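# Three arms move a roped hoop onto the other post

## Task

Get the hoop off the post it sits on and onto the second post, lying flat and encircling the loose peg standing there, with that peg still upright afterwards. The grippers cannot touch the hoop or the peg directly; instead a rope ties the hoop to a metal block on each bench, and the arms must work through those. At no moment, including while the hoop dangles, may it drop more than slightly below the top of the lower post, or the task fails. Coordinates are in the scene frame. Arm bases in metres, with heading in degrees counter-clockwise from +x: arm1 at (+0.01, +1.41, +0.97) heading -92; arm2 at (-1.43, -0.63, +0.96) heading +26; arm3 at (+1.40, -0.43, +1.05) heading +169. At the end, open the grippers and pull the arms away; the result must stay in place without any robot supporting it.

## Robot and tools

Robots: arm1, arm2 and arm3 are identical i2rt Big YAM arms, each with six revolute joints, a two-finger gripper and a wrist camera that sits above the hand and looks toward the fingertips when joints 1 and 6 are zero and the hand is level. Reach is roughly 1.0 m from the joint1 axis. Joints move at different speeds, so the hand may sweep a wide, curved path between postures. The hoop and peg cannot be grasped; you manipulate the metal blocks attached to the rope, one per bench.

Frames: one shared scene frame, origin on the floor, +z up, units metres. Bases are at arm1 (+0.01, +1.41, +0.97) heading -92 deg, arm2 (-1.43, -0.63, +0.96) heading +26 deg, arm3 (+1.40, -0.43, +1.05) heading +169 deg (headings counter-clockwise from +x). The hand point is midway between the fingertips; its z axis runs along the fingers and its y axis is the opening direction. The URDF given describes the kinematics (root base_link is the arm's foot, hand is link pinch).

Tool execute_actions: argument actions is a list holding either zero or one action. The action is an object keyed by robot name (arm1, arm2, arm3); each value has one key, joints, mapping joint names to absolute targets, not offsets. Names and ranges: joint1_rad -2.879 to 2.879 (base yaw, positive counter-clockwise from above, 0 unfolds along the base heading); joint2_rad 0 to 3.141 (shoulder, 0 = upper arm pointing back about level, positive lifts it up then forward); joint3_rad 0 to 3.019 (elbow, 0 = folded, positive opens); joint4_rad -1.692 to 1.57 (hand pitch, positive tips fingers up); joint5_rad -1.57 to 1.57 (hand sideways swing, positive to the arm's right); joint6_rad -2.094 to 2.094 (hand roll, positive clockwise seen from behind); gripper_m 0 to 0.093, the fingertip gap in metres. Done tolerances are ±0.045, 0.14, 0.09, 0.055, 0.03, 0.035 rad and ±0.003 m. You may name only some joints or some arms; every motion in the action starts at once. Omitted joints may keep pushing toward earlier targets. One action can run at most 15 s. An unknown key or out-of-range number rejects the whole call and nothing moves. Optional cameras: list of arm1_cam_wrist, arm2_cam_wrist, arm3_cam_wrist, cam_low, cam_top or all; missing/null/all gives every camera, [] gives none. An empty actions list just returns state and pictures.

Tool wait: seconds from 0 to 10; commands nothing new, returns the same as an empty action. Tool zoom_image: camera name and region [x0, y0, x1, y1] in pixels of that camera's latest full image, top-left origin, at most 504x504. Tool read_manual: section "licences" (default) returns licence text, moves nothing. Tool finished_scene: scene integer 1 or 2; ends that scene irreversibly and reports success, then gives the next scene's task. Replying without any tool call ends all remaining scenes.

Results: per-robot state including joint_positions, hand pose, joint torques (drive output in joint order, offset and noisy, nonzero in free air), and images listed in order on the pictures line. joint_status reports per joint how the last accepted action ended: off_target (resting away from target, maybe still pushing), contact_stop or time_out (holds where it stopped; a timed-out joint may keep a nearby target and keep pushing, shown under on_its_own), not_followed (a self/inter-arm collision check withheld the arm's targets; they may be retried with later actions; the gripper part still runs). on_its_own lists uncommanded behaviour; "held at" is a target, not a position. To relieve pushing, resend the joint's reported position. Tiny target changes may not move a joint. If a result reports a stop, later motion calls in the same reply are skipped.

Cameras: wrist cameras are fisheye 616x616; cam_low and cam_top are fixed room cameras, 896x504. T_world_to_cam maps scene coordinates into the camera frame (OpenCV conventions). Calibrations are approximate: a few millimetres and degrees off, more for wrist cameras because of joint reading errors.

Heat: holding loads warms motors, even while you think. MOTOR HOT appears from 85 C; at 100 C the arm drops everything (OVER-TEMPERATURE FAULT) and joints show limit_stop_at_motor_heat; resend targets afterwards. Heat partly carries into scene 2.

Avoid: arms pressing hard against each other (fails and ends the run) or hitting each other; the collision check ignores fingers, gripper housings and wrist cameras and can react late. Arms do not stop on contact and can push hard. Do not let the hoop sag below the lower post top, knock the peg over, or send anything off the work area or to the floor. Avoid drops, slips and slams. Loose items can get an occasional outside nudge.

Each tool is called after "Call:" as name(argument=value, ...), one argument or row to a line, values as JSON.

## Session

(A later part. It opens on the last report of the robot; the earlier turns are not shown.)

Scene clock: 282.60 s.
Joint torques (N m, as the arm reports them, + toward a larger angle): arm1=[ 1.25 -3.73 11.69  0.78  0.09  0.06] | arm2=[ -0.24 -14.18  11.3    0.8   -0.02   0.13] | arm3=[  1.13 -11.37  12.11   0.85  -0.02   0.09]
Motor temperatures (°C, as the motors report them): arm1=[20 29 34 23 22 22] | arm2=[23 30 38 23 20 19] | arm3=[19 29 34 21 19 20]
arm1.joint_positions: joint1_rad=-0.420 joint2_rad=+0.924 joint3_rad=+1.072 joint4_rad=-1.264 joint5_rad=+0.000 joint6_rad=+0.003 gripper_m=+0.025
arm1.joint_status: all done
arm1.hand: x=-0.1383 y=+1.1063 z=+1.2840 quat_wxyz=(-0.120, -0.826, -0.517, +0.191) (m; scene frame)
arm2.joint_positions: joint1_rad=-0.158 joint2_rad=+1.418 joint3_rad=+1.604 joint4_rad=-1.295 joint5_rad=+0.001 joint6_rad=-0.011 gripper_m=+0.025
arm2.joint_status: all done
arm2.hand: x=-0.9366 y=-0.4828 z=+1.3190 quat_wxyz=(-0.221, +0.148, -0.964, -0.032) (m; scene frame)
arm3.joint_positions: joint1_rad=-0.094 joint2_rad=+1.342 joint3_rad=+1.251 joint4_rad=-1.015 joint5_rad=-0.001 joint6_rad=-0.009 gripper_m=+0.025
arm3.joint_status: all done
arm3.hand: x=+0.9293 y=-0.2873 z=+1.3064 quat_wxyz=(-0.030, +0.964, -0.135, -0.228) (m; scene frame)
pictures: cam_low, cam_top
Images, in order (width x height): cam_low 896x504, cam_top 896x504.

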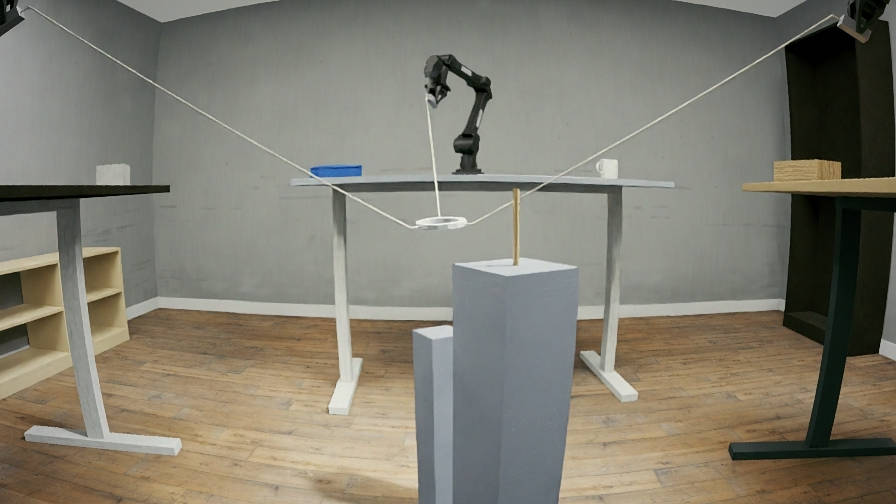

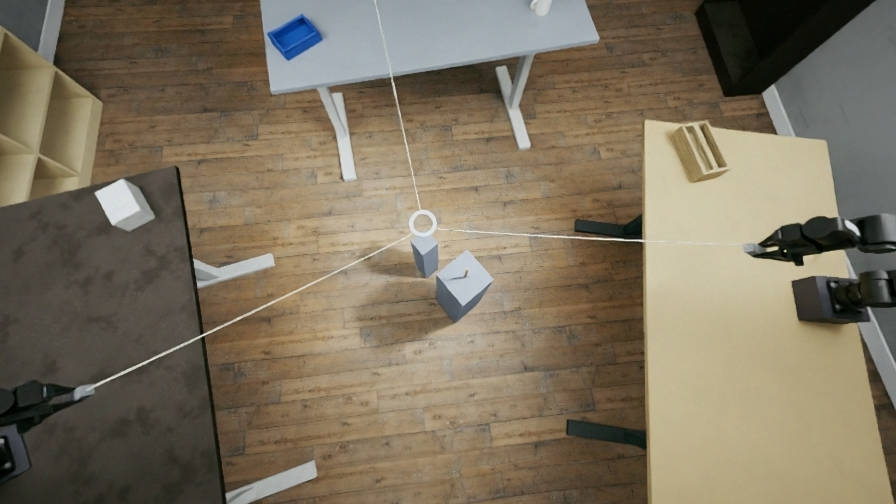

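Call:
execute_actions(
  actions=[
    {"arm1":{"joints":{"joint1_rad":-0.266,"joint2_rad":1.005,"joint3_rad":1.348,"joint4_rad":-1.425}},"arm2":{"joints":{"joint1_rad":-0.356,"joint2_rad":1.41,"joint3_rad":1.812,"joint4_rad":-1.462}},"arm3":{"joints":{"joint1_rad":0.078,"joint2_rad":1.01,"joint3_rad":1.193,"joint4_rad":-1.254}}},
  ],
  cameras=["cam_low","cam_top"],
)

Scene clock: 293.40 s.
Joint torques (N m, as the arm reports them, + toward a larger angle): arm1=[ 0.46 -6.29 11.94  0.65  0.13  0.07] | arm2=[ -0.15 -13.95  13.38   0.6    0.06   0.12] | arm3=[-0.41 -6.45 12.2   0.57 -0.05  0.06]
Motor temperatures (°C, as the motors report them): arm1=[20 28 37 23 22 22] | arm2=[23 30 39 23 20 19] | arm3=[19 28 34 21 19 20]
arm1.joint_positions: joint1_rad=-0.257 joint2_rad=+1.020 joint3_rad=+1.294 joint4_rad=-1.406 joint5_rad=-0.001 joint6_rad=+0.002 gripper_m=+0.025
arm1.joint_status: all done
arm1.hand: x=-0.0932 y=+1.0676 z=+1.3444 quat_wxyz=(-0.131, -0.782, -0.584, +0.174) (m; scene frame)
arm2.joint_positions: joint1_rad=-0.355 joint2_rad=+1.425 joint3_rad=+1.750 joint4_rad=-1.450 joint5_rad=-0.001 joint6_rad=-0.011 gripper_m=+0.025
arm2.joint_status: all done
arm2.hand: x=-0.9304 y=-0.5834 z=+1.3685 quat_wxyz=(-0.215, +0.053, -0.975, -0.010) (m; scene frame)
arm3.joint_positions: joint1_rad=+0.084 joint2_rad=+1.023 joint3_rad=+1.161 joint4_rad=-1.243 joint5_rad=+0.000 joint6_rad=-0.007 gripper_m=+0.025
arm3.joint_status: all done
arm3.hand: x=+1.0329 y=-0.3855 z=+1.3688 quat_wxyz=(-0.010, +0.972, -0.050, -0.231) (m; scene frame)
pictures: cam_low, cam_top
Images, in order (width x height): cam_low 896x504, cam_top 896x504.

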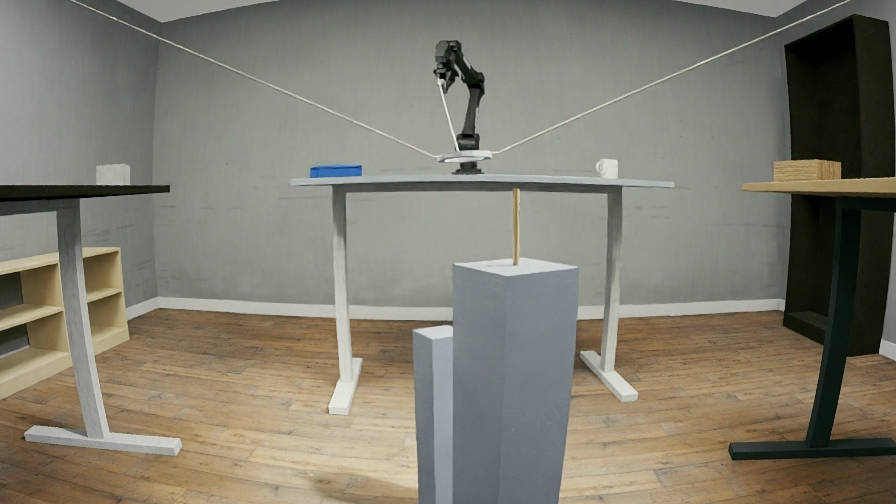

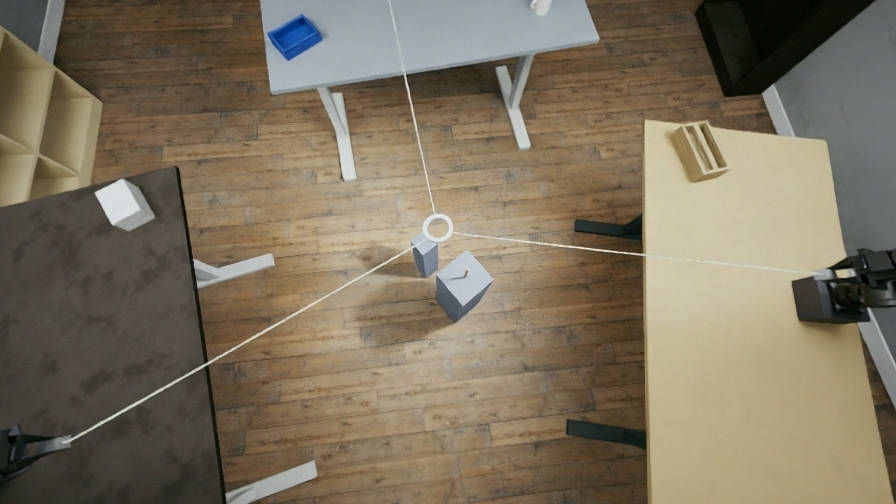

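Call:
execute_actions(
  actions=[
    {"arm1":{"joints":{"joint1_rad":-0.112,"joint2_rad":1.163,"joint3_rad":1.515,"joint4_rad":-1.37}},"arm2":{"joints":{"joint1_rad":-0.499,"joint2_rad":1.562,"joint3_rad":2.04,"joint4_rad":-1.512}},"arm3":{"joints":{"joint1_rad":0.268,"joint2_rad":0.86,"joint3_rad":1.14,"joint4_rad":-1.348}}},
  ],
  cameras=["cam_low","cam_top"],
)

Scene clock: 304.17 s.
Joint torques (N m, as the arm reports them, + toward a larger angle): arm1=[ 0.41 -8.66 12.88  1.84  0.13  0.07] | arm2=[ -0.23 -18.23  14.02   0.64   0.12   0.13] | arm3=[ 0.39 -3.66 11.3   0.79 -0.12  0.04]
Motor temperatures (°C, as the motors report them): arm1=[20 28 39 23 22 22] | arm2=[23 30 41 23 20 19] | arm3=[19 27 35 21 19 20]
arm1.joint_positions: joint1_rad=-0.103 joint2_rad=+1.178 joint3_rad=+1.447 joint4_rad=-1.385 joint5_rad=-0.001 joint6_rad=+0.002 gripper_m=+0.025
arm1.joint_status: all done
arm1.hand: x=-0.0481 y=+0.9945 z=+1.3619 quat_wxyz=(-0.149, -0.734, -0.641, +0.169) (m; scene frame)
arm2.joint_positions: joint1_rad=-0.497 joint2_rad=+1.594 joint3_rad=+1.967 joint4_rad=-1.501 joint5_rad=-0.002 joint6_rad=-0.011 gripper_m=+0.025
arm2.joint_status: all done
arm2.hand: x=-0.8710 y=-0.6572 z=+1.3773 quat_wxyz=(-0.214, -0.017, -0.977, +0.006) (m; scene frame)
arm3.joint_positions: joint1_rad=+0.262 joint2_rad=+0.866 joint3_rad=+1.114 joint4_rad=-1.337 joint5_rad=+0.002 joint6_rad=-0.005 gripper_m=+0.025
arm3.joint_status: all done
arm3.hand: x=+1.0905 y=-0.4472 z=+1.3862 quat_wxyz=(+0.010, +0.970, +0.035, -0.239) (m; scene frame)
pictures: cam_low, cam_top
Images, in order (width x height): cam_low 896x504, cam_top 896x504.

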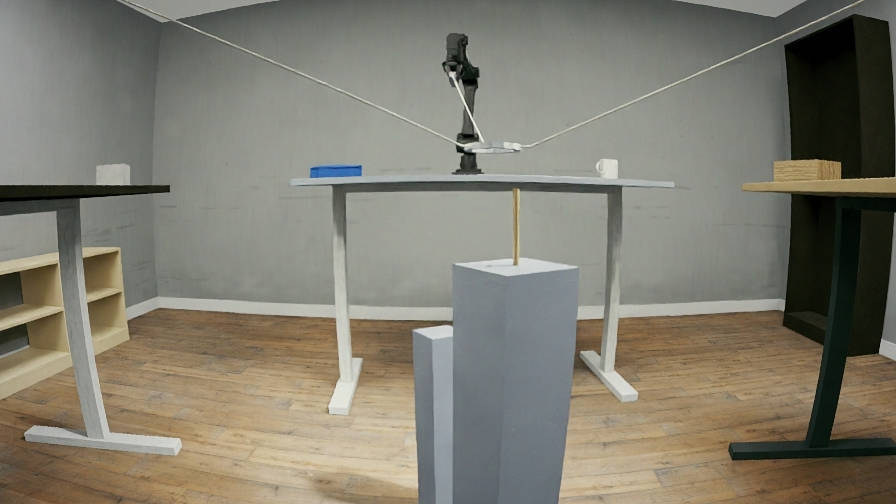

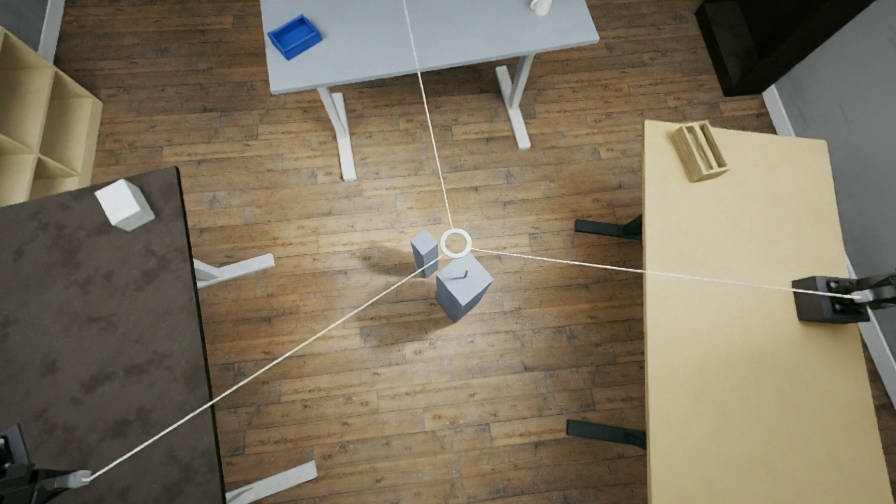

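Call:
execute_actions(
  actions=[],
  cameras=["cam_low","cam_top"],
)

Call:
zoom_image(
  camera="cam_low",
  region=[440, 120, 600, 280],
)

Call:
zoom_image(
  camera="cam_top",
  region=[420, 215, 520, 315],
)

Scene clock: 307.27 s.
Joint torques (N m, as the arm reports them, + toward a larger angle): arm1=[ 0.23 -8.62 12.91  1.87  0.13  0.07] | arm2=[ -0.28 -18.07  14.06   0.65   0.12   0.13] | arm3=[ 0.44 -3.55 11.42  0.79 -0.12  0.04]
Motor temperatures (°C, as the motors report them): arm1=[20 28 40 23 22 22] | arm2=[23 30 42 23 20 19] | arm3=[19 26 35 21 19 20]
arm1.joint_positions: joint1_rad=-0.103 joint2_rad=+1.178 joint3_rad=+1.447 joint4_rad=-1.385 joint5_rad=-0.001 joint6_rad=+0.002 gripper_m=+0.025
arm1.joint_status: all done
arm1.hand: x=-0.0481 y=+0.9945 z=+1.3619 quat_wxyz=(-0.149, -0.734, -0.641, +0.169) (m; scene frame)
arm2.joint_positions: joint1_rad=-0.497 joint2_rad=+1.594 joint3_rad=+1.967 joint4_rad=-1.501 joint5_rad=-0.002 joint6_rad=-0.011 gripper_m=+0.025
arm2.joint_status: all done
arm2.hand: x=-0.8710 y=-0.6572 z=+1.3773 quat_wxyz=(-0.214, -0.017, -0.977, +0.006) (m; scene frame)
arm3.joint_positions: joint1_rad=+0.262 joint2_rad=+0.866 joint3_rad=+1.114 joint4_rad=-1.337 joint5_rad=+0.002 joint6_rad=-0.005 gripper_m=+0.025
arm3.joint_status: all done
arm3.hand: x=+1.0905 y=-0.4472 z=+1.3862 quat_wxyz=(+0.010, +0.970, +0.035, -0.239) (m; scene frame)
pictures: cam_low, cam_top
Images, in order (width x height): cam_low 896x504, cam_top 896x504.

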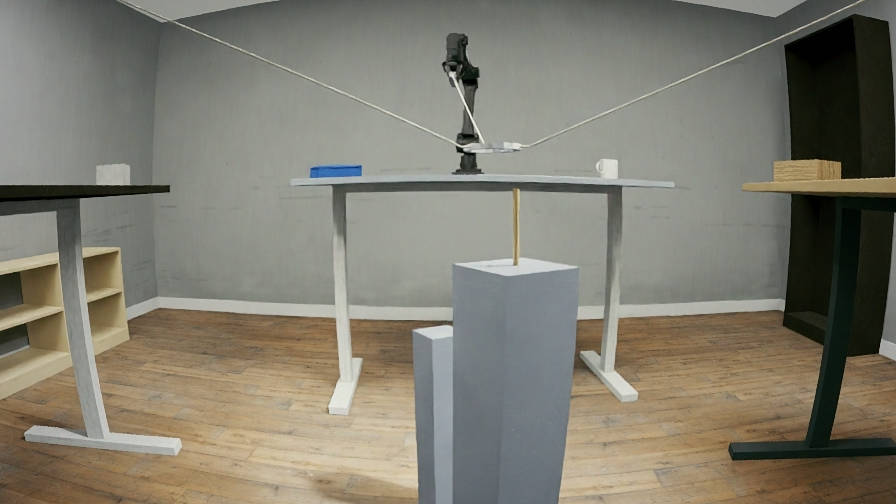

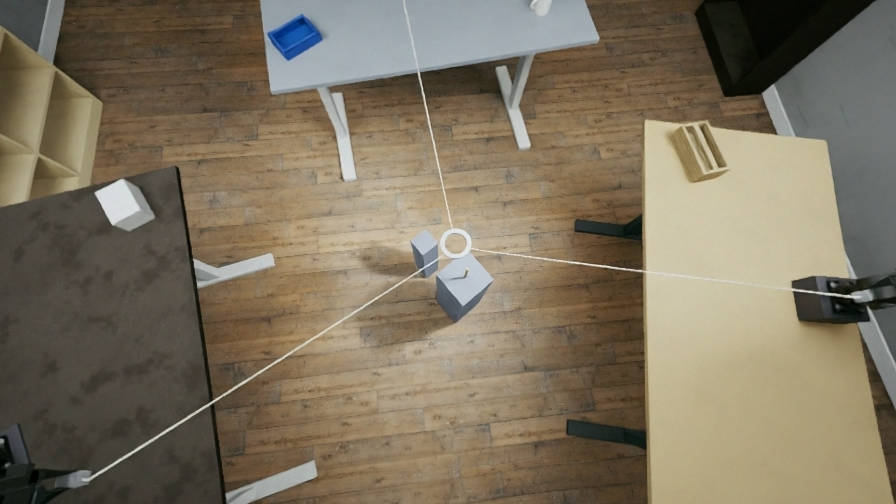

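Region (440, 120, 600, 280) of cam_low's 896x504 image, scaled by 3.150, with more detail than that image has.

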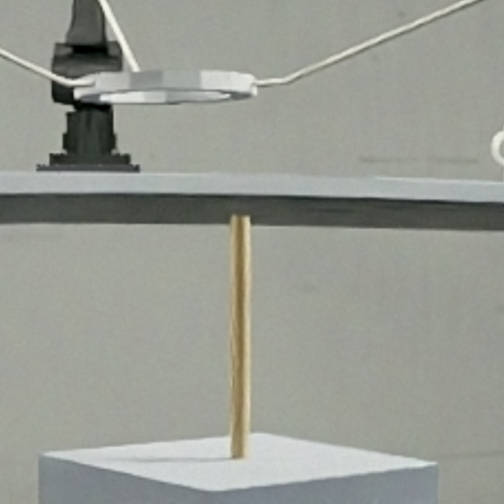

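Region (420, 215, 520, 315) of cam_top's 896x504 image, scaled by 5.040, with more detail than that image has.

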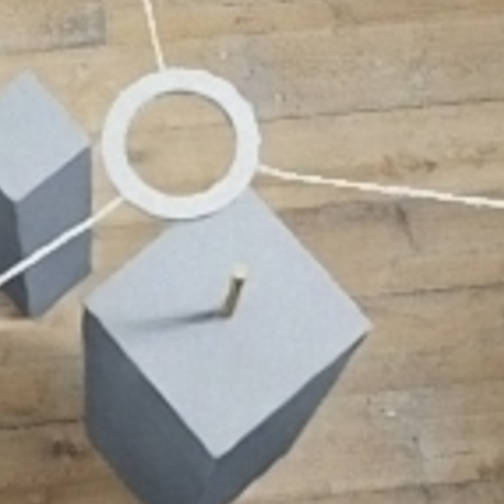

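Call:
execute_actions(
  actions=[
    {"arm1":{"joints":{"joint1_rad":-0.008,"joint2_rad":1.349,"joint3_rad":1.65,"joint4_rad":-1.305}},"arm2":{"joints":{"joint1_rad":-0.619,"joint2_rad":1.70,"joint3_rad":2.203}},"arm3":{"joints":{"joint1_rad":0.524,"joint2_rad":0.777,"joint3_rad":1.055,"joint4_rad":-1.355}}},
  ],
  cameras=[],
)

Call:
wait(
  seconds=2.5,
)

Call:
zoom_image(
  camera="cam_low",
  region=[440, 120, 600, 280],
)

Call:
zoom_image(
  camera="cam_top",
  region=[420, 215, 520, 315],
)

Scene clock: 330.00 s.
Joint torques (N m, as the arm reports them, + toward a larger angle): arm1=[  0.29 -12.32  12.17   1.93   0.12   0.07] | arm2=[ -0.49 -19.59  13.98   0.86   0.16   0.13] | arm3=[ 0.79 -2.81 11.    0.85 -0.14  0.02]
Motor temperatures (°C, as the motors report them): arm1=[20 29 44 23 22 22] | arm2=[23 31 46 23 20 19] | arm3=[19 25 35 21 19 20]
arm1.joint_positions: joint1_rad=+0.000 joint2_rad=+1.372 joint3_rad=+1.595 joint4_rad=-1.322 joint5_rad=-0.001 joint6_rad=+0.002 gripper_m=+0.025
arm1.joint_status: all done
arm1.hand: x=-0.0076 y=+0.9091 z=+1.3552 quat_wxyz=(-0.163, -0.698, -0.677, +0.167) (m; scene frame)
arm2.joint_positions: joint1_rad=-0.614 joint2_rad=+1.727 joint3_rad=+2.131 joint4_rad=-1.506 joint5_rad=-0.003 joint6_rad=-0.011 gripper_m=+0.025
arm2.joint_status: all done
arm2.hand: x=-0.8279 y=-0.7303 z=+1.3773 quat_wxyz=(-0.226, -0.073, -0.971, +0.020) (m; scene frame)
arm3.joint_positions: joint1_rad=+0.513 joint2_rad=+0.788 joint3_rad=+1.035 joint4_rad=-1.347 joint5_rad=+0.003 joint6_rad=-0.003 gripper_m=+0.025
arm3.joint_status: all done
arm3.hand: x=+1.1316 y=-0.5151 z=+1.3687 quat_wxyz=(+0.039, +0.959, +0.156, -0.232) (m; scene frame)
pictures: none
No camera images: the call's "cameras" was empty. Leave "cameras" out to get every camera's image.

Scene clock: 332.50 s.
Joint torques (N m, as the arm reports them, + toward a larger angle): arm1=[  0.44 -12.23  12.09   1.92   0.12   0.07] | arm2=[ -0.53 -19.61  13.94   0.85   0.16   0.14] | arm3=[ 0.85 -2.85 10.95  0.86 -0.15  0.02]
Motor temperatures (°C, as the motors report them): arm1=[20 29 44 23 22 22] | arm2=[23 31 46 23 20 19] | arm3=[19 25 35 21 19 20]
arm1.joint_positions: joint1_rad=+0.000 joint2_rad=+1.372 joint3_rad=+1.595 joint4_rad=-1.322 joint5_rad=-0.001 joint6_rad=+0.002 gripper_m=+0.025
arm1.joint_status: all done
arm1.hand: x=-0.0076 y=+0.9091 z=+1.3552 quat_wxyz=(-0.163, -0.698, -0.677, +0.167) (m; scene frame)
arm2.joint_positions: joint1_rad=-0.614 joint2_rad=+1.727 joint3_rad=+2.131 joint4_rad=-1.506 joint5_rad=-0.003 joint6_rad=-0.011 gripper_m=+0.025
arm2.joint_status: all done
arm2.hand: x=-0.8279 y=-0.7303 z=+1.3773 quat_wxyz=(-0.226, -0.073, -0.971, +0.020) (m; scene frame)
arm3.joint_positions: joint1_rad=+0.513 joint2_rad=+0.788 joint3_rad=+1.035 joint4_rad=-1.347 joint5_rad=+0.003 joint6_rad=-0.003 gripper_m=+0.025
arm3.joint_status: all done
arm3.hand: x=+1.1316 y=-0.5151 z=+1.3687 quat_wxyz=(+0.039, +0.959, +0.156, -0.232) (m; scene frame)
wait: 2.50 s; at rest by 0.27 s
pictures: arm1_cam_wrist, arm2_cam_wrist, arm3_cam_wrist, cam_low, cam_top
camera_calibration (this result's frames):
arm1_cam_wrist: T_world_to_cam=[[-0.999428, 0.032325, 0.00991238, -0.0537975], [0.0334282, 0.988677, 0.14629, -1.09354], [-0.00507131, 0.146538, -0.989192, 1.32911], [0, 0, 0, 1]] pos_world=[-0.0104713, 0.888133, 1.47525]
arm2_cam_wrist: T_world_to_cam=[[-0.155078, -0.987874, 0.00743178, -0.862183], [-0.97396, 0.154145, 0.166259, -0.9158], [-0.165389, 0.0185449, -0.986054, 1.35847], [0, 0, 0, 1]] pos_world=[-0.800983, -0.735755, 1.49819]
arm3_cam_wrist: T_world_to_cam=[[-0.318726, 0.947666, -0.0185116, 0.877129], [0.936088, 0.317778, 0.150851, -1.09579], [0.148839, 0.0307516, -0.988383, 1.32736], [0, 0, 0, 1]] pos_world=[1.10775, -0.523827, 1.49348]
Images, in order (width x height): arm1_cam_wrist 616x616, arm2_cam_wrist 616x616, arm3_cam_wrist 616x616, cam_low 896x504, cam_top 896x504.

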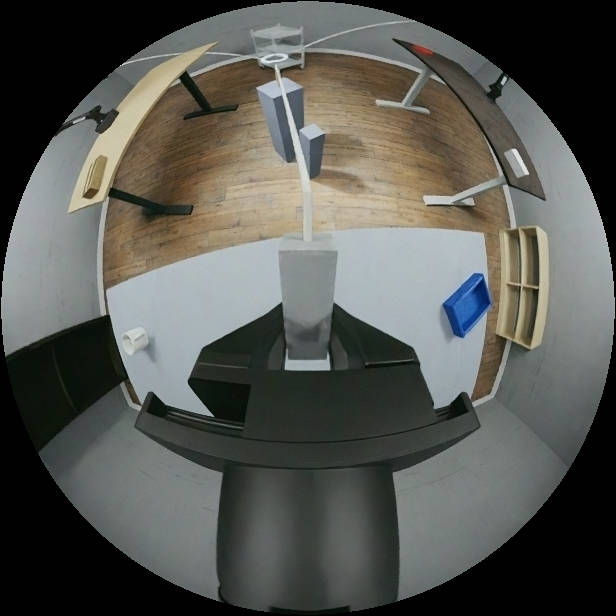

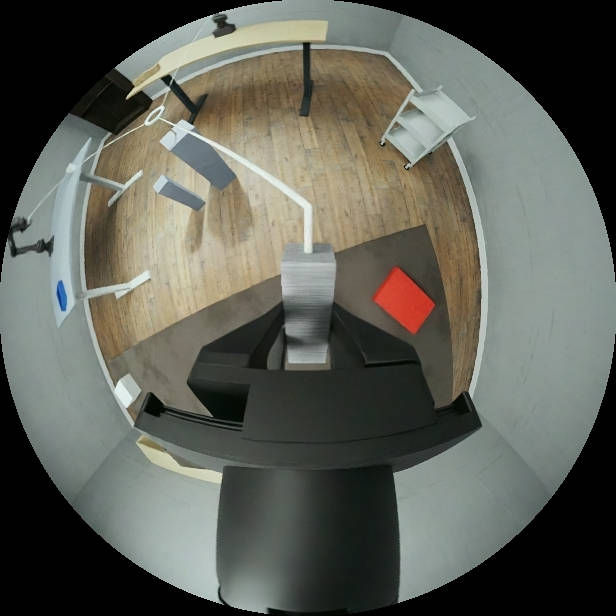

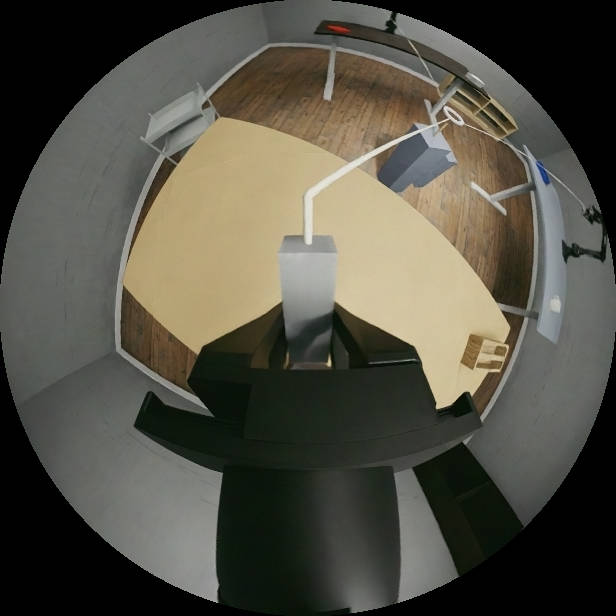

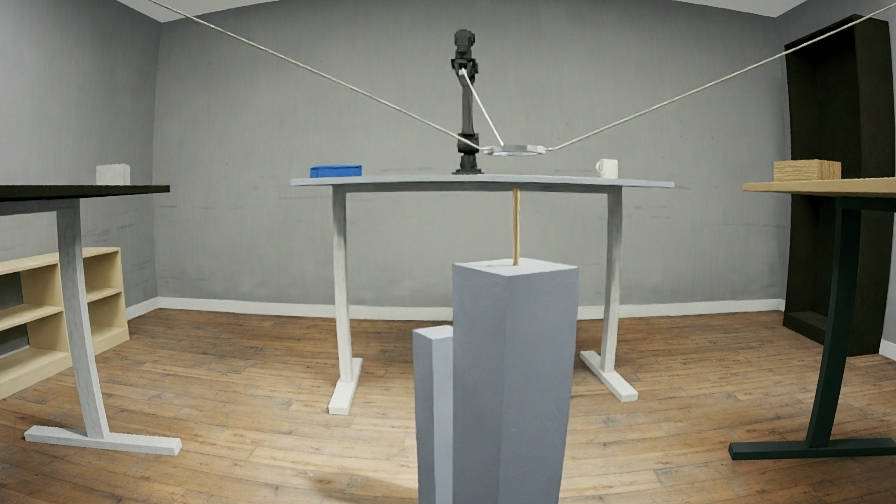

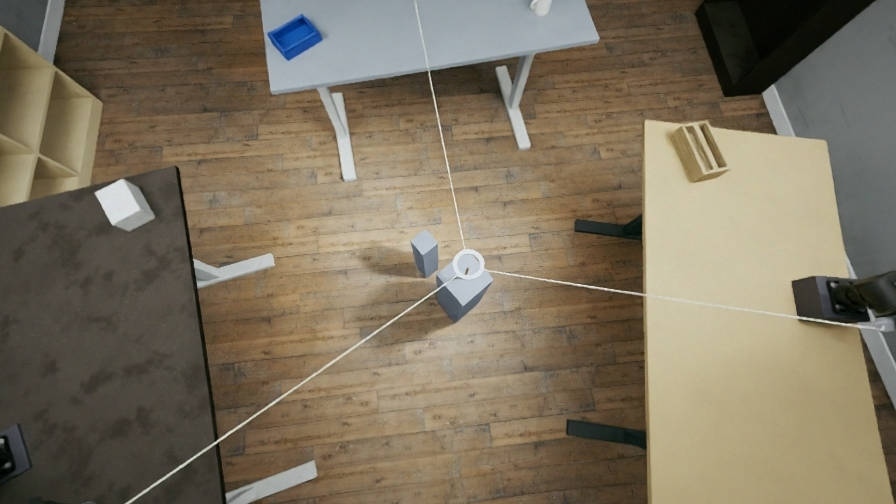

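Region (440, 120, 600, 280) of cam_low's 896x504 image, scaled by 3.150, with more detail than that image has.

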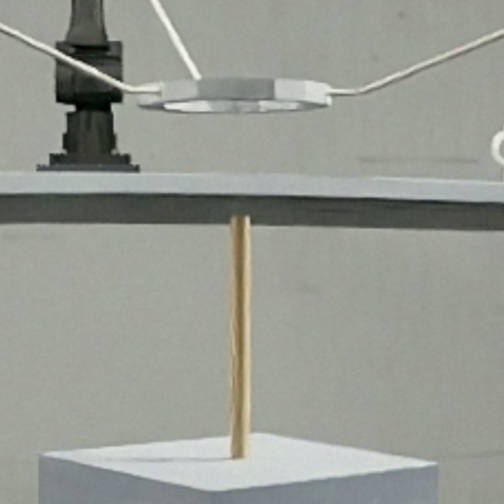

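Region (420, 215, 520, 315) of cam_top's 896x504 image, scaled by 5.040, with more detail than that image has.

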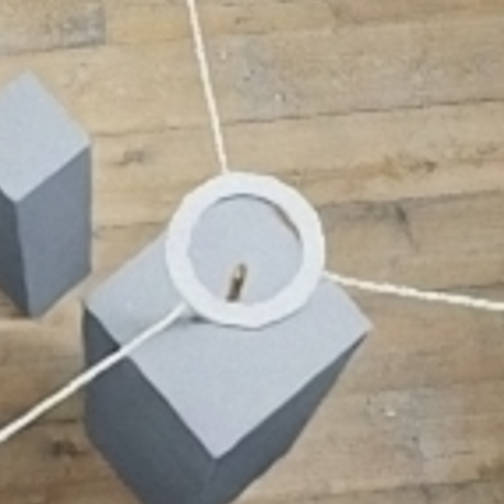

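Call:
execute_actions(
  actions=[
    {"arm1":{"joints":{"joint3_rad":1.437,"joint4_rad":-1.174}},"arm2":{"joints":{"joint3_rad":1.993,"joint4_rad":-1.428}},"arm3":{"joints":{"joint3_rad":0.883,"joint4_rad":-1.21}}},
  ],
  cameras=["cam_low","cam_top"],
)

Call:
zoom_image(
  camera="cam_low",
  region=[440, 120, 600, 280],
)

Call:
zoom_image(
  camera="cam_top",
  region=[420, 215, 520, 315],
)

Scene clock: 357.20 s.
Joint torques (N m, as the arm reports them, + toward a larger angle): arm1=[  0.27 -11.67   9.74   2.09   0.13   0.07] | arm2=[ -0.46 -20.35  10.47   1.64   0.15   0.12] | arm3=[ 0.86 -2.79 11.49  1.9  -0.15  0.02]
Motor temperatures (°C, as the motors report them): arm1=[20 31 44 23 22 22] | arm2=[23 32 47 23 20 19] | arm3=[19 24 35 21 19 20]
arm1.joint_positions: joint1_rad=+0.000 joint2_rad=+1.364 joint3_rad=+1.419 joint4_rad=-1.199 joint5_rad=-0.001 joint6_rad=+0.002 gripper_m=+0.025
arm1.joint_status: all done
arm1.hand: x=-0.0075 y=+0.9132 z=+1.2866 quat_wxyz=(-0.148, -0.702, -0.680, +0.151) (m; scene frame)
arm2.joint_positions: joint1_rad=-0.614 joint2_rad=+1.730 joint3_rad=+1.971 joint4_rad=-1.446 joint5_rad=-0.003 joint6_rad=-0.011 gripper_m=+0.025
arm2.joint_status: all done
arm2.hand: x=-0.8310 y=-0.7299 z=+1.3076 quat_wxyz=(-0.176, -0.074, -0.981, +0.015) (m; scene frame)
arm3.joint_positions: joint1_rad=+0.513 joint2_rad=+0.786 joint3_rad=+0.858 joint4_rad=-1.232 joint5_rad=+0.003 joint6_rad=-0.003 gripper_m=+0.025
arm3.joint_status: all done
arm3.hand: x=+1.1346 y=-0.5146 z=+1.2960 quat_wxyz=(+0.034, +0.966, +0.157, -0.203) (m; scene frame)
pictures: cam_low, cam_top
Images, in order (width x height): cam_low 896x504, cam_top 896x504.

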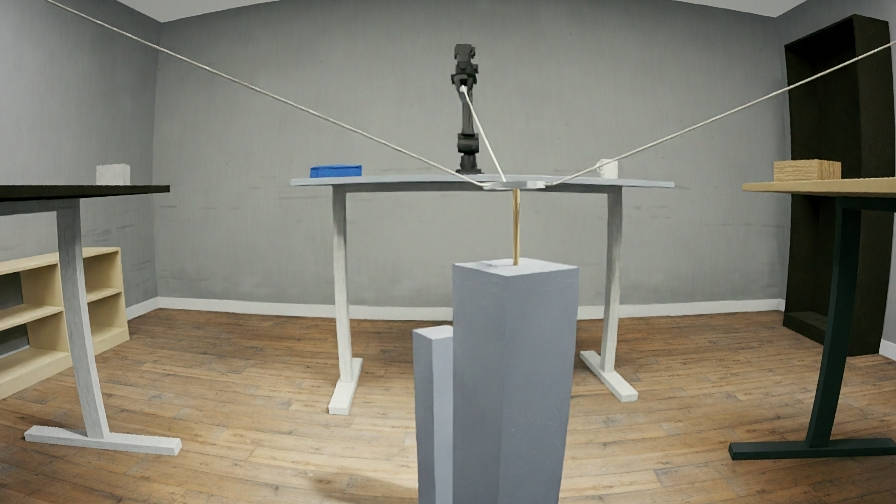

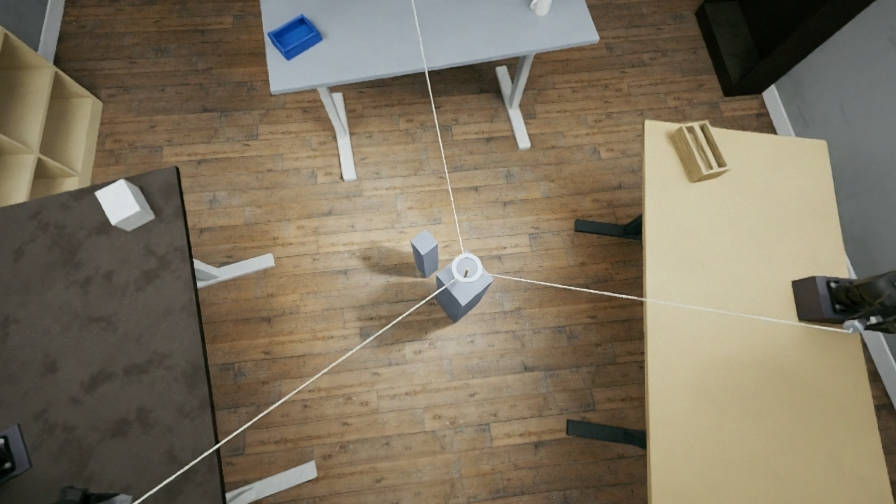

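Region (440, 120, 600, 280) of cam_low's 896x504 image, scaled by 3.150, with more detail than that image has.

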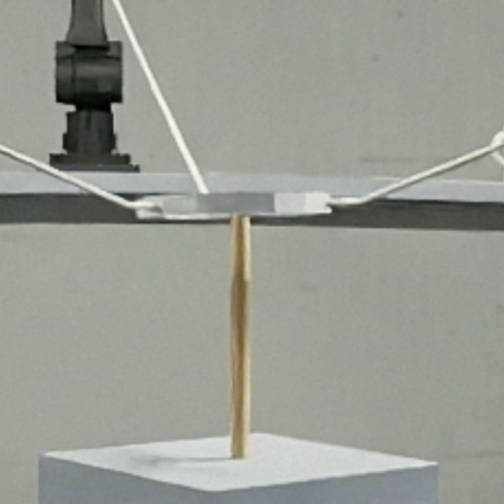

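Region (420, 215, 520, 315) of cam_top's 896x504 image, scaled by 5.040, with more detail than that image has.

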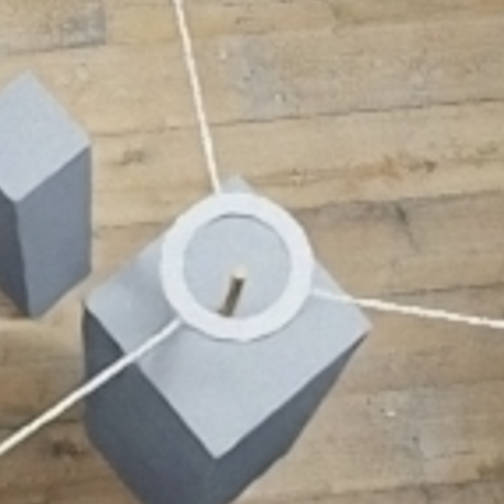

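Call:
execute_actions(
  actions=[],
  cameras=["cam_low","cam_top"],
)

Scene clock: 370.20 s.
Joint torques (N m, as the arm reports them, + toward a larger angle): arm1=[  0.43 -11.58   9.71   2.12   0.13   0.06] | arm2=[ -0.54 -20.37  10.41   1.62   0.15   0.13] | arm3=[ 0.82 -2.91 11.5   1.86 -0.15  0.02]
Motor temperatures (°C, as the motors report them): arm1=[20 31 41 23 22 22] | arm2=[23 33 44 23 20 19] | arm3=[19 24 36 21 19 20]
arm1.joint_positions: joint1_rad=+0.000 joint2_rad=+1.364 joint3_rad=+1.419 joint4_rad=-1.199 joint5_rad=-0.001 joint6_rad=+0.002 gripper_m=+0.025
arm1.joint_status: all done
arm1.hand: x=-0.0075 y=+0.9132 z=+1.2866 quat_wxyz=(-0.148, -0.702, -0.680, +0.151) (m; scene frame)
arm2.joint_positions: joint1_rad=-0.614 joint2_rad=+1.730 joint3_rad=+1.971 joint4_rad=-1.446 joint5_rad=-0.003 joint6_rad=-0.011 gripper_m=+0.025
arm2.joint_status: all done
arm2.hand: x=-0.8310 y=-0.7299 z=+1.3076 quat_wxyz=(-0.176, -0.074, -0.981, +0.015) (m; scene frame)
arm3.joint_positions: joint1_rad=+0.513 joint2_rad=+0.786 joint3_rad=+0.858 joint4_rad=-1.232 joint5_rad=+0.003 joint6_rad=-0.003 gripper_m=+0.025
arm3.joint_status: all done
arm3.hand: x=+1.1346 y=-0.5146 z=+1.2960 quat_wxyz=(+0.034, +0.966, +0.157, -0.203) (m; scene frame)
pictures: cam_low, cam_top
Images, in order (width x height): cam_low 896x504, cam_top 896x504.

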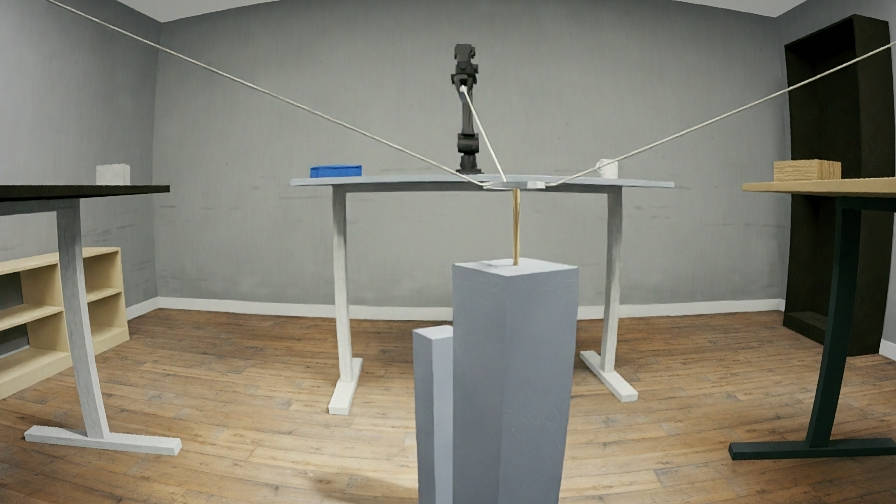

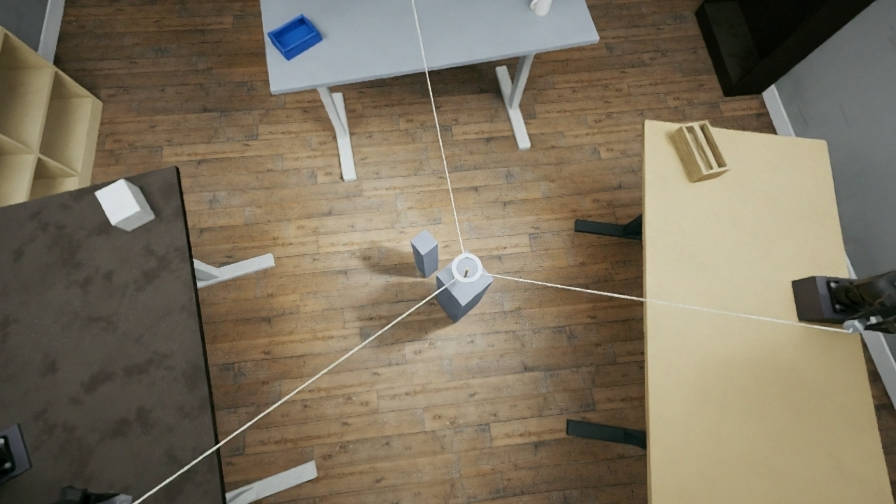

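Call:
execute_actions(
  actions=[
    {"arm1":{"joints":{"joint3_rad":1.228,"joint4_rad":-0.938}},"arm2":{"joints":{"joint3_rad":1.81,"joint4_rad":-1.295}},"arm3":{"joints":{"joint3_rad":0.683,"joint4_rad":-0.995}}},
  ],
  cameras=["cam_low","cam_top"],
)

Call:
zoom_image(
  camera="cam_top",
  region=[420, 215, 520, 315],
)

Call:
zoom_image(
  camera="cam_low",
  region=[440, 140, 600, 300],
)

Scene clock: 375.10 s.
Joint torques (N m, as the arm reports them, + toward a larger angle): arm1=[  0.3  -11.27   9.4    2.22   0.13   0.07] | arm2=[ -0.45 -20.2   10.57   1.51   0.16   0.13] | arm3=[ 0.86 -2.77 11.56  1.95 -0.15  0.02]
Motor temperatures (°C, as the motors report them): arm1=[20 31 40 23 22 22] | arm2=[23 33 43 23 20 19] | arm3=[19 24 36 21 19 20]
arm1.joint_positions: joint1_rad=+0.000 joint2_rad=+1.364 joint3_rad=+1.213 joint4_rad=-0.964 joint5_rad=-0.001 joint6_rad=+0.002 gripper_m=+0.025
arm1.joint_status: all done
arm1.hand: x=-0.0076 y=+0.9105 z=+1.2114 quat_wxyz=(-0.158, -0.700, -0.678, +0.161) (m; scene frame)
arm2.joint_positions: joint1_rad=-0.614 joint2_rad=+1.727 joint3_rad=+1.788 joint4_rad=-1.311 joint5_rad=-0.003 joint6_rad=-0.011 gripper_m=+0.025
arm2.joint_status: all done
arm2.hand: x=-0.8331 y=-0.7298 z=+1.2361 quat_wxyz=(-0.153, -0.074, -0.985, +0.013) (m; scene frame)
arm3.joint_positions: joint1_rad=+0.513 joint2_rad=+0.786 joint3_rad=+0.658 joint4_rad=-1.017 joint5_rad=+0.003 joint6_rad=-0.003 gripper_m=+0.025
arm3.joint_status: all done
arm3.hand: x=+1.1334 y=-0.5155 z=+1.2215 quat_wxyz=(+0.036, +0.964, +0.156, -0.210) (m; scene frame)
pictures: cam_low, cam_top
Images, in order (width x height): cam_low 896x504, cam_top 896x504.

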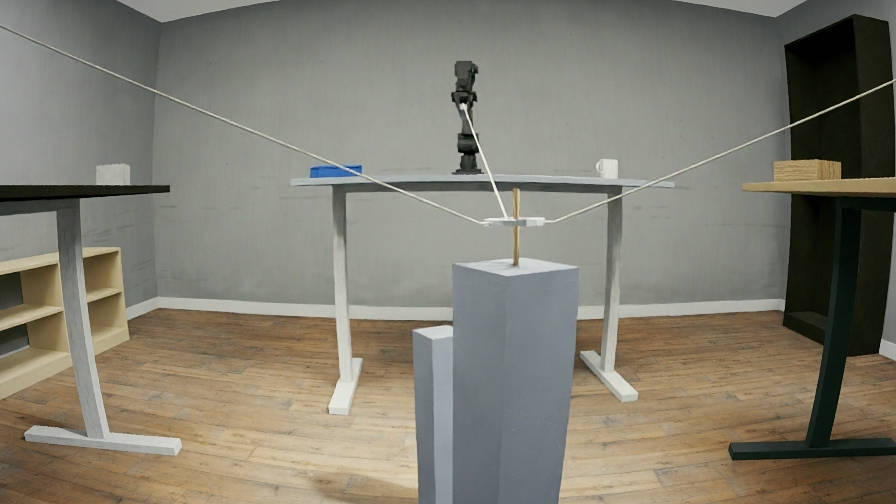

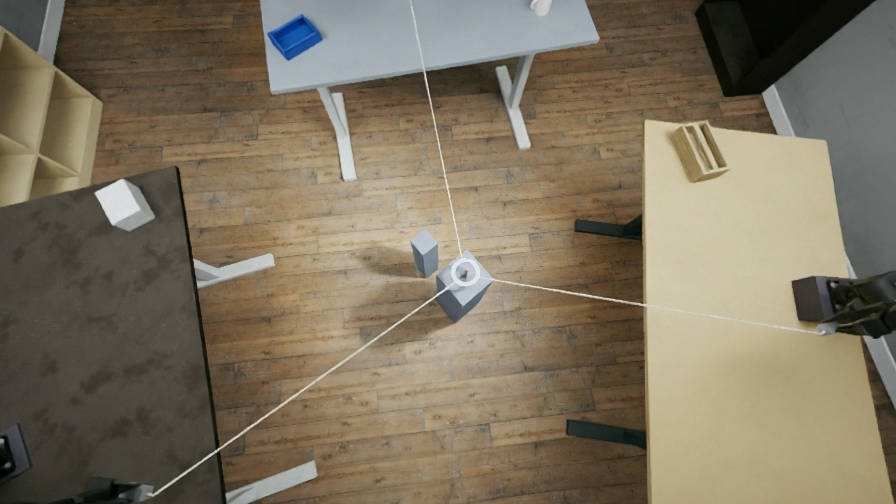

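Region (420, 215, 520, 315) of cam_top's 896x504 image, scaled by 5.040, with more detail than that image has.

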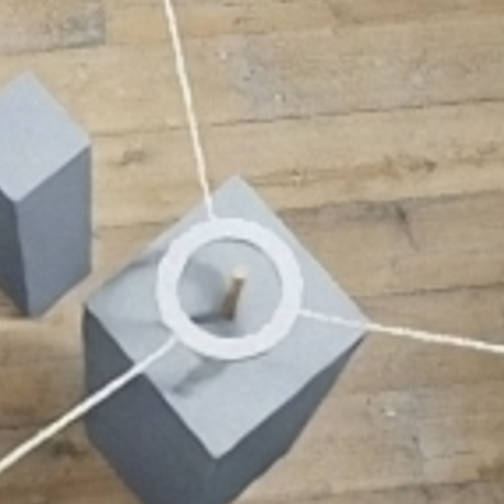

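Region (440, 140, 600, 300) of cam_low's 896x504 image, scaled by 3.150, with more detail than that image has.

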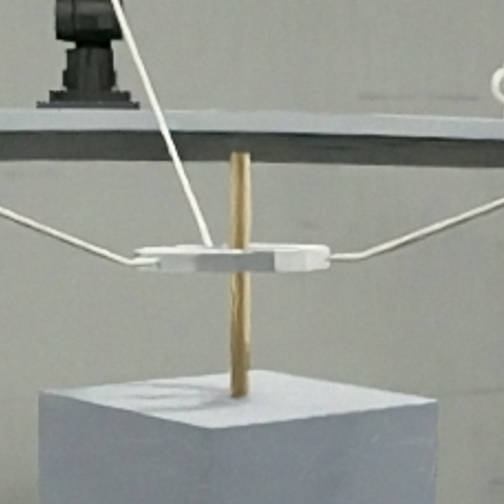

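Call:
execute_actions(
  actions=[
    {"arm1":{"joints":{"joint2_rad":1.455}},"arm2":{"joints":{"joint2_rad":1.792}},"arm3":{"joints":{"joint2_rad":0.985}}},
  ],
  cameras=["cam_low","cam_top"],
)

Call:
zoom_image(
  camera="cam_top",
  region=[420, 215, 520, 315],
)

Call:
zoom_image(
  camera="cam_low",
  region=[440, 140, 600, 300],
)

Scene clock: 398.33 s.
Joint torques (N m, as the arm reports them, + toward a larger angle): arm1=[  0.42 -12.74   9.12   1.96   0.11   0.06] | arm2=[ -0.44 -21.69  10.37   1.3    0.15   0.12] | arm3=[ 1.04 -5.47 10.77  1.38 -0.11  0.02]
Motor temperatures (°C, as the motors report them): arm1=[20 31 39 23 22 22] | arm2=[23 33 42 23 20 19] | arm3=[19 24 37 21 19 20]
arm1.joint_positions: joint1_rad=+0.000 joint2_rad=+1.470 joint3_rad=+1.213 joint4_rad=-0.963 joint5_rad=-0.001 joint6_rad=+0.002 gripper_m=+0.025
arm1.joint_status: all done
arm1.hand: x=-0.0079 y=+0.9017 z=+1.1608 quat_wxyz=(-0.122, -0.707, -0.685, +0.125) (m; scene frame)
arm2.joint_positions: joint1_rad=-0.614 joint2_rad=+1.822 joint3_rad=+1.788 joint4_rad=-1.310 joint5_rad=-0.003 joint6_rad=-0.011 gripper_m=+0.025
arm2.joint_status: all done
arm2.hand: x=-0.8216 y=-0.7319 z=+1.1801 quat_wxyz=(-0.107, -0.075, -0.991, +0.009) (m; scene frame)
arm3.joint_positions: joint1_rad=+0.513 joint2_rad=+1.000 joint3_rad=+0.658 joint4_rad=-1.012 joint5_rad=+0.002 joint6_rad=-0.003 gripper_m=+0.025
arm3.joint_status: all done
arm3.hand: x=+1.1291 y=-0.5175 z=+1.1653 quat_wxyz=(+0.020, +0.981, +0.159, -0.108) (m; scene frame)
pictures: cam_low, cam_top
Images, in order (width x height): cam_low 896x504, cam_top 896x504.

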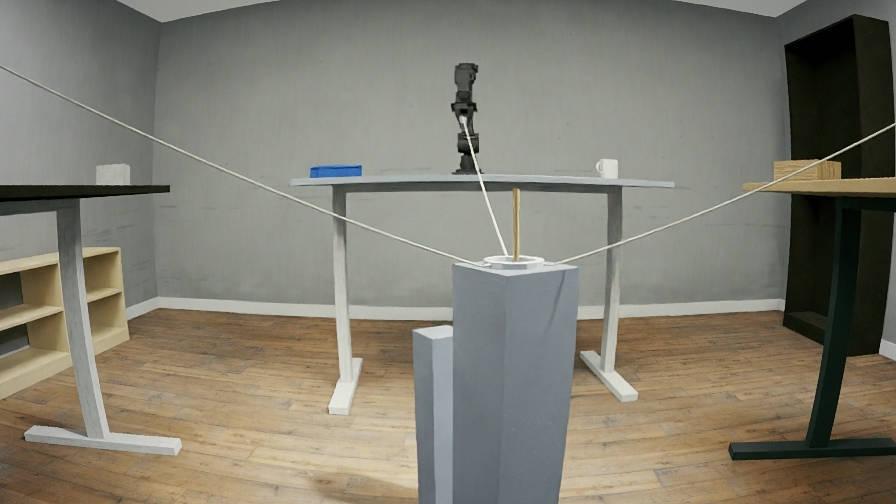

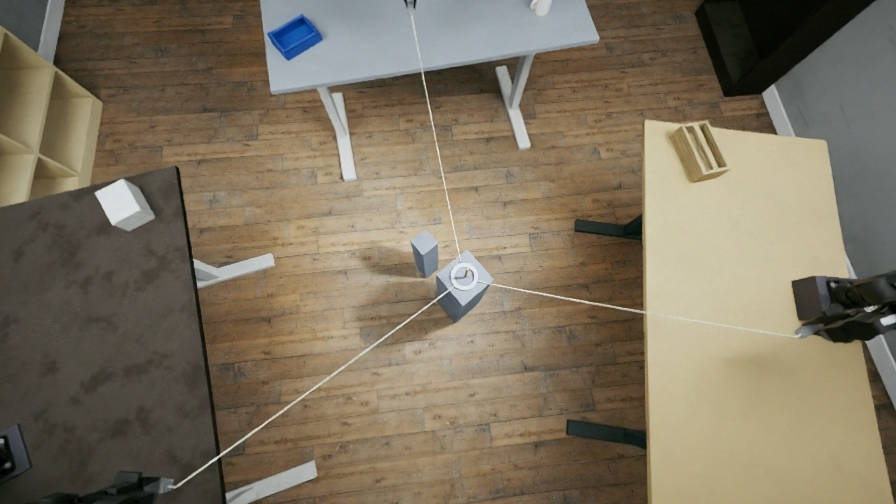

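Region (420, 215, 520, 315) of cam_top's 896x504 image, scaled by 5.040, with more detail than that image has.

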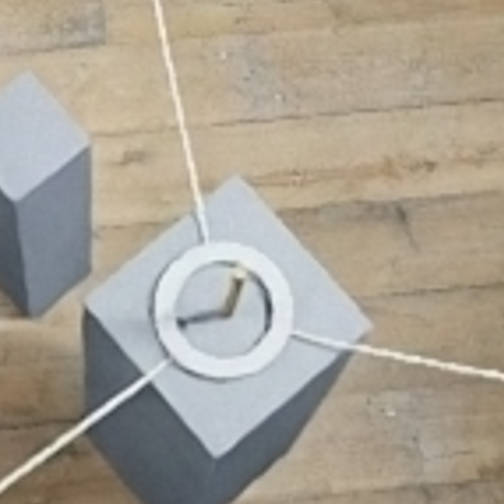

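Region (440, 140, 600, 300) of cam_low's 896x504 image, scaled by 3.150, with more detail than that image has.

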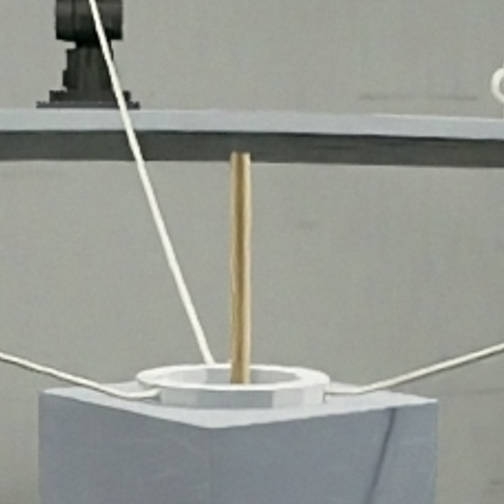

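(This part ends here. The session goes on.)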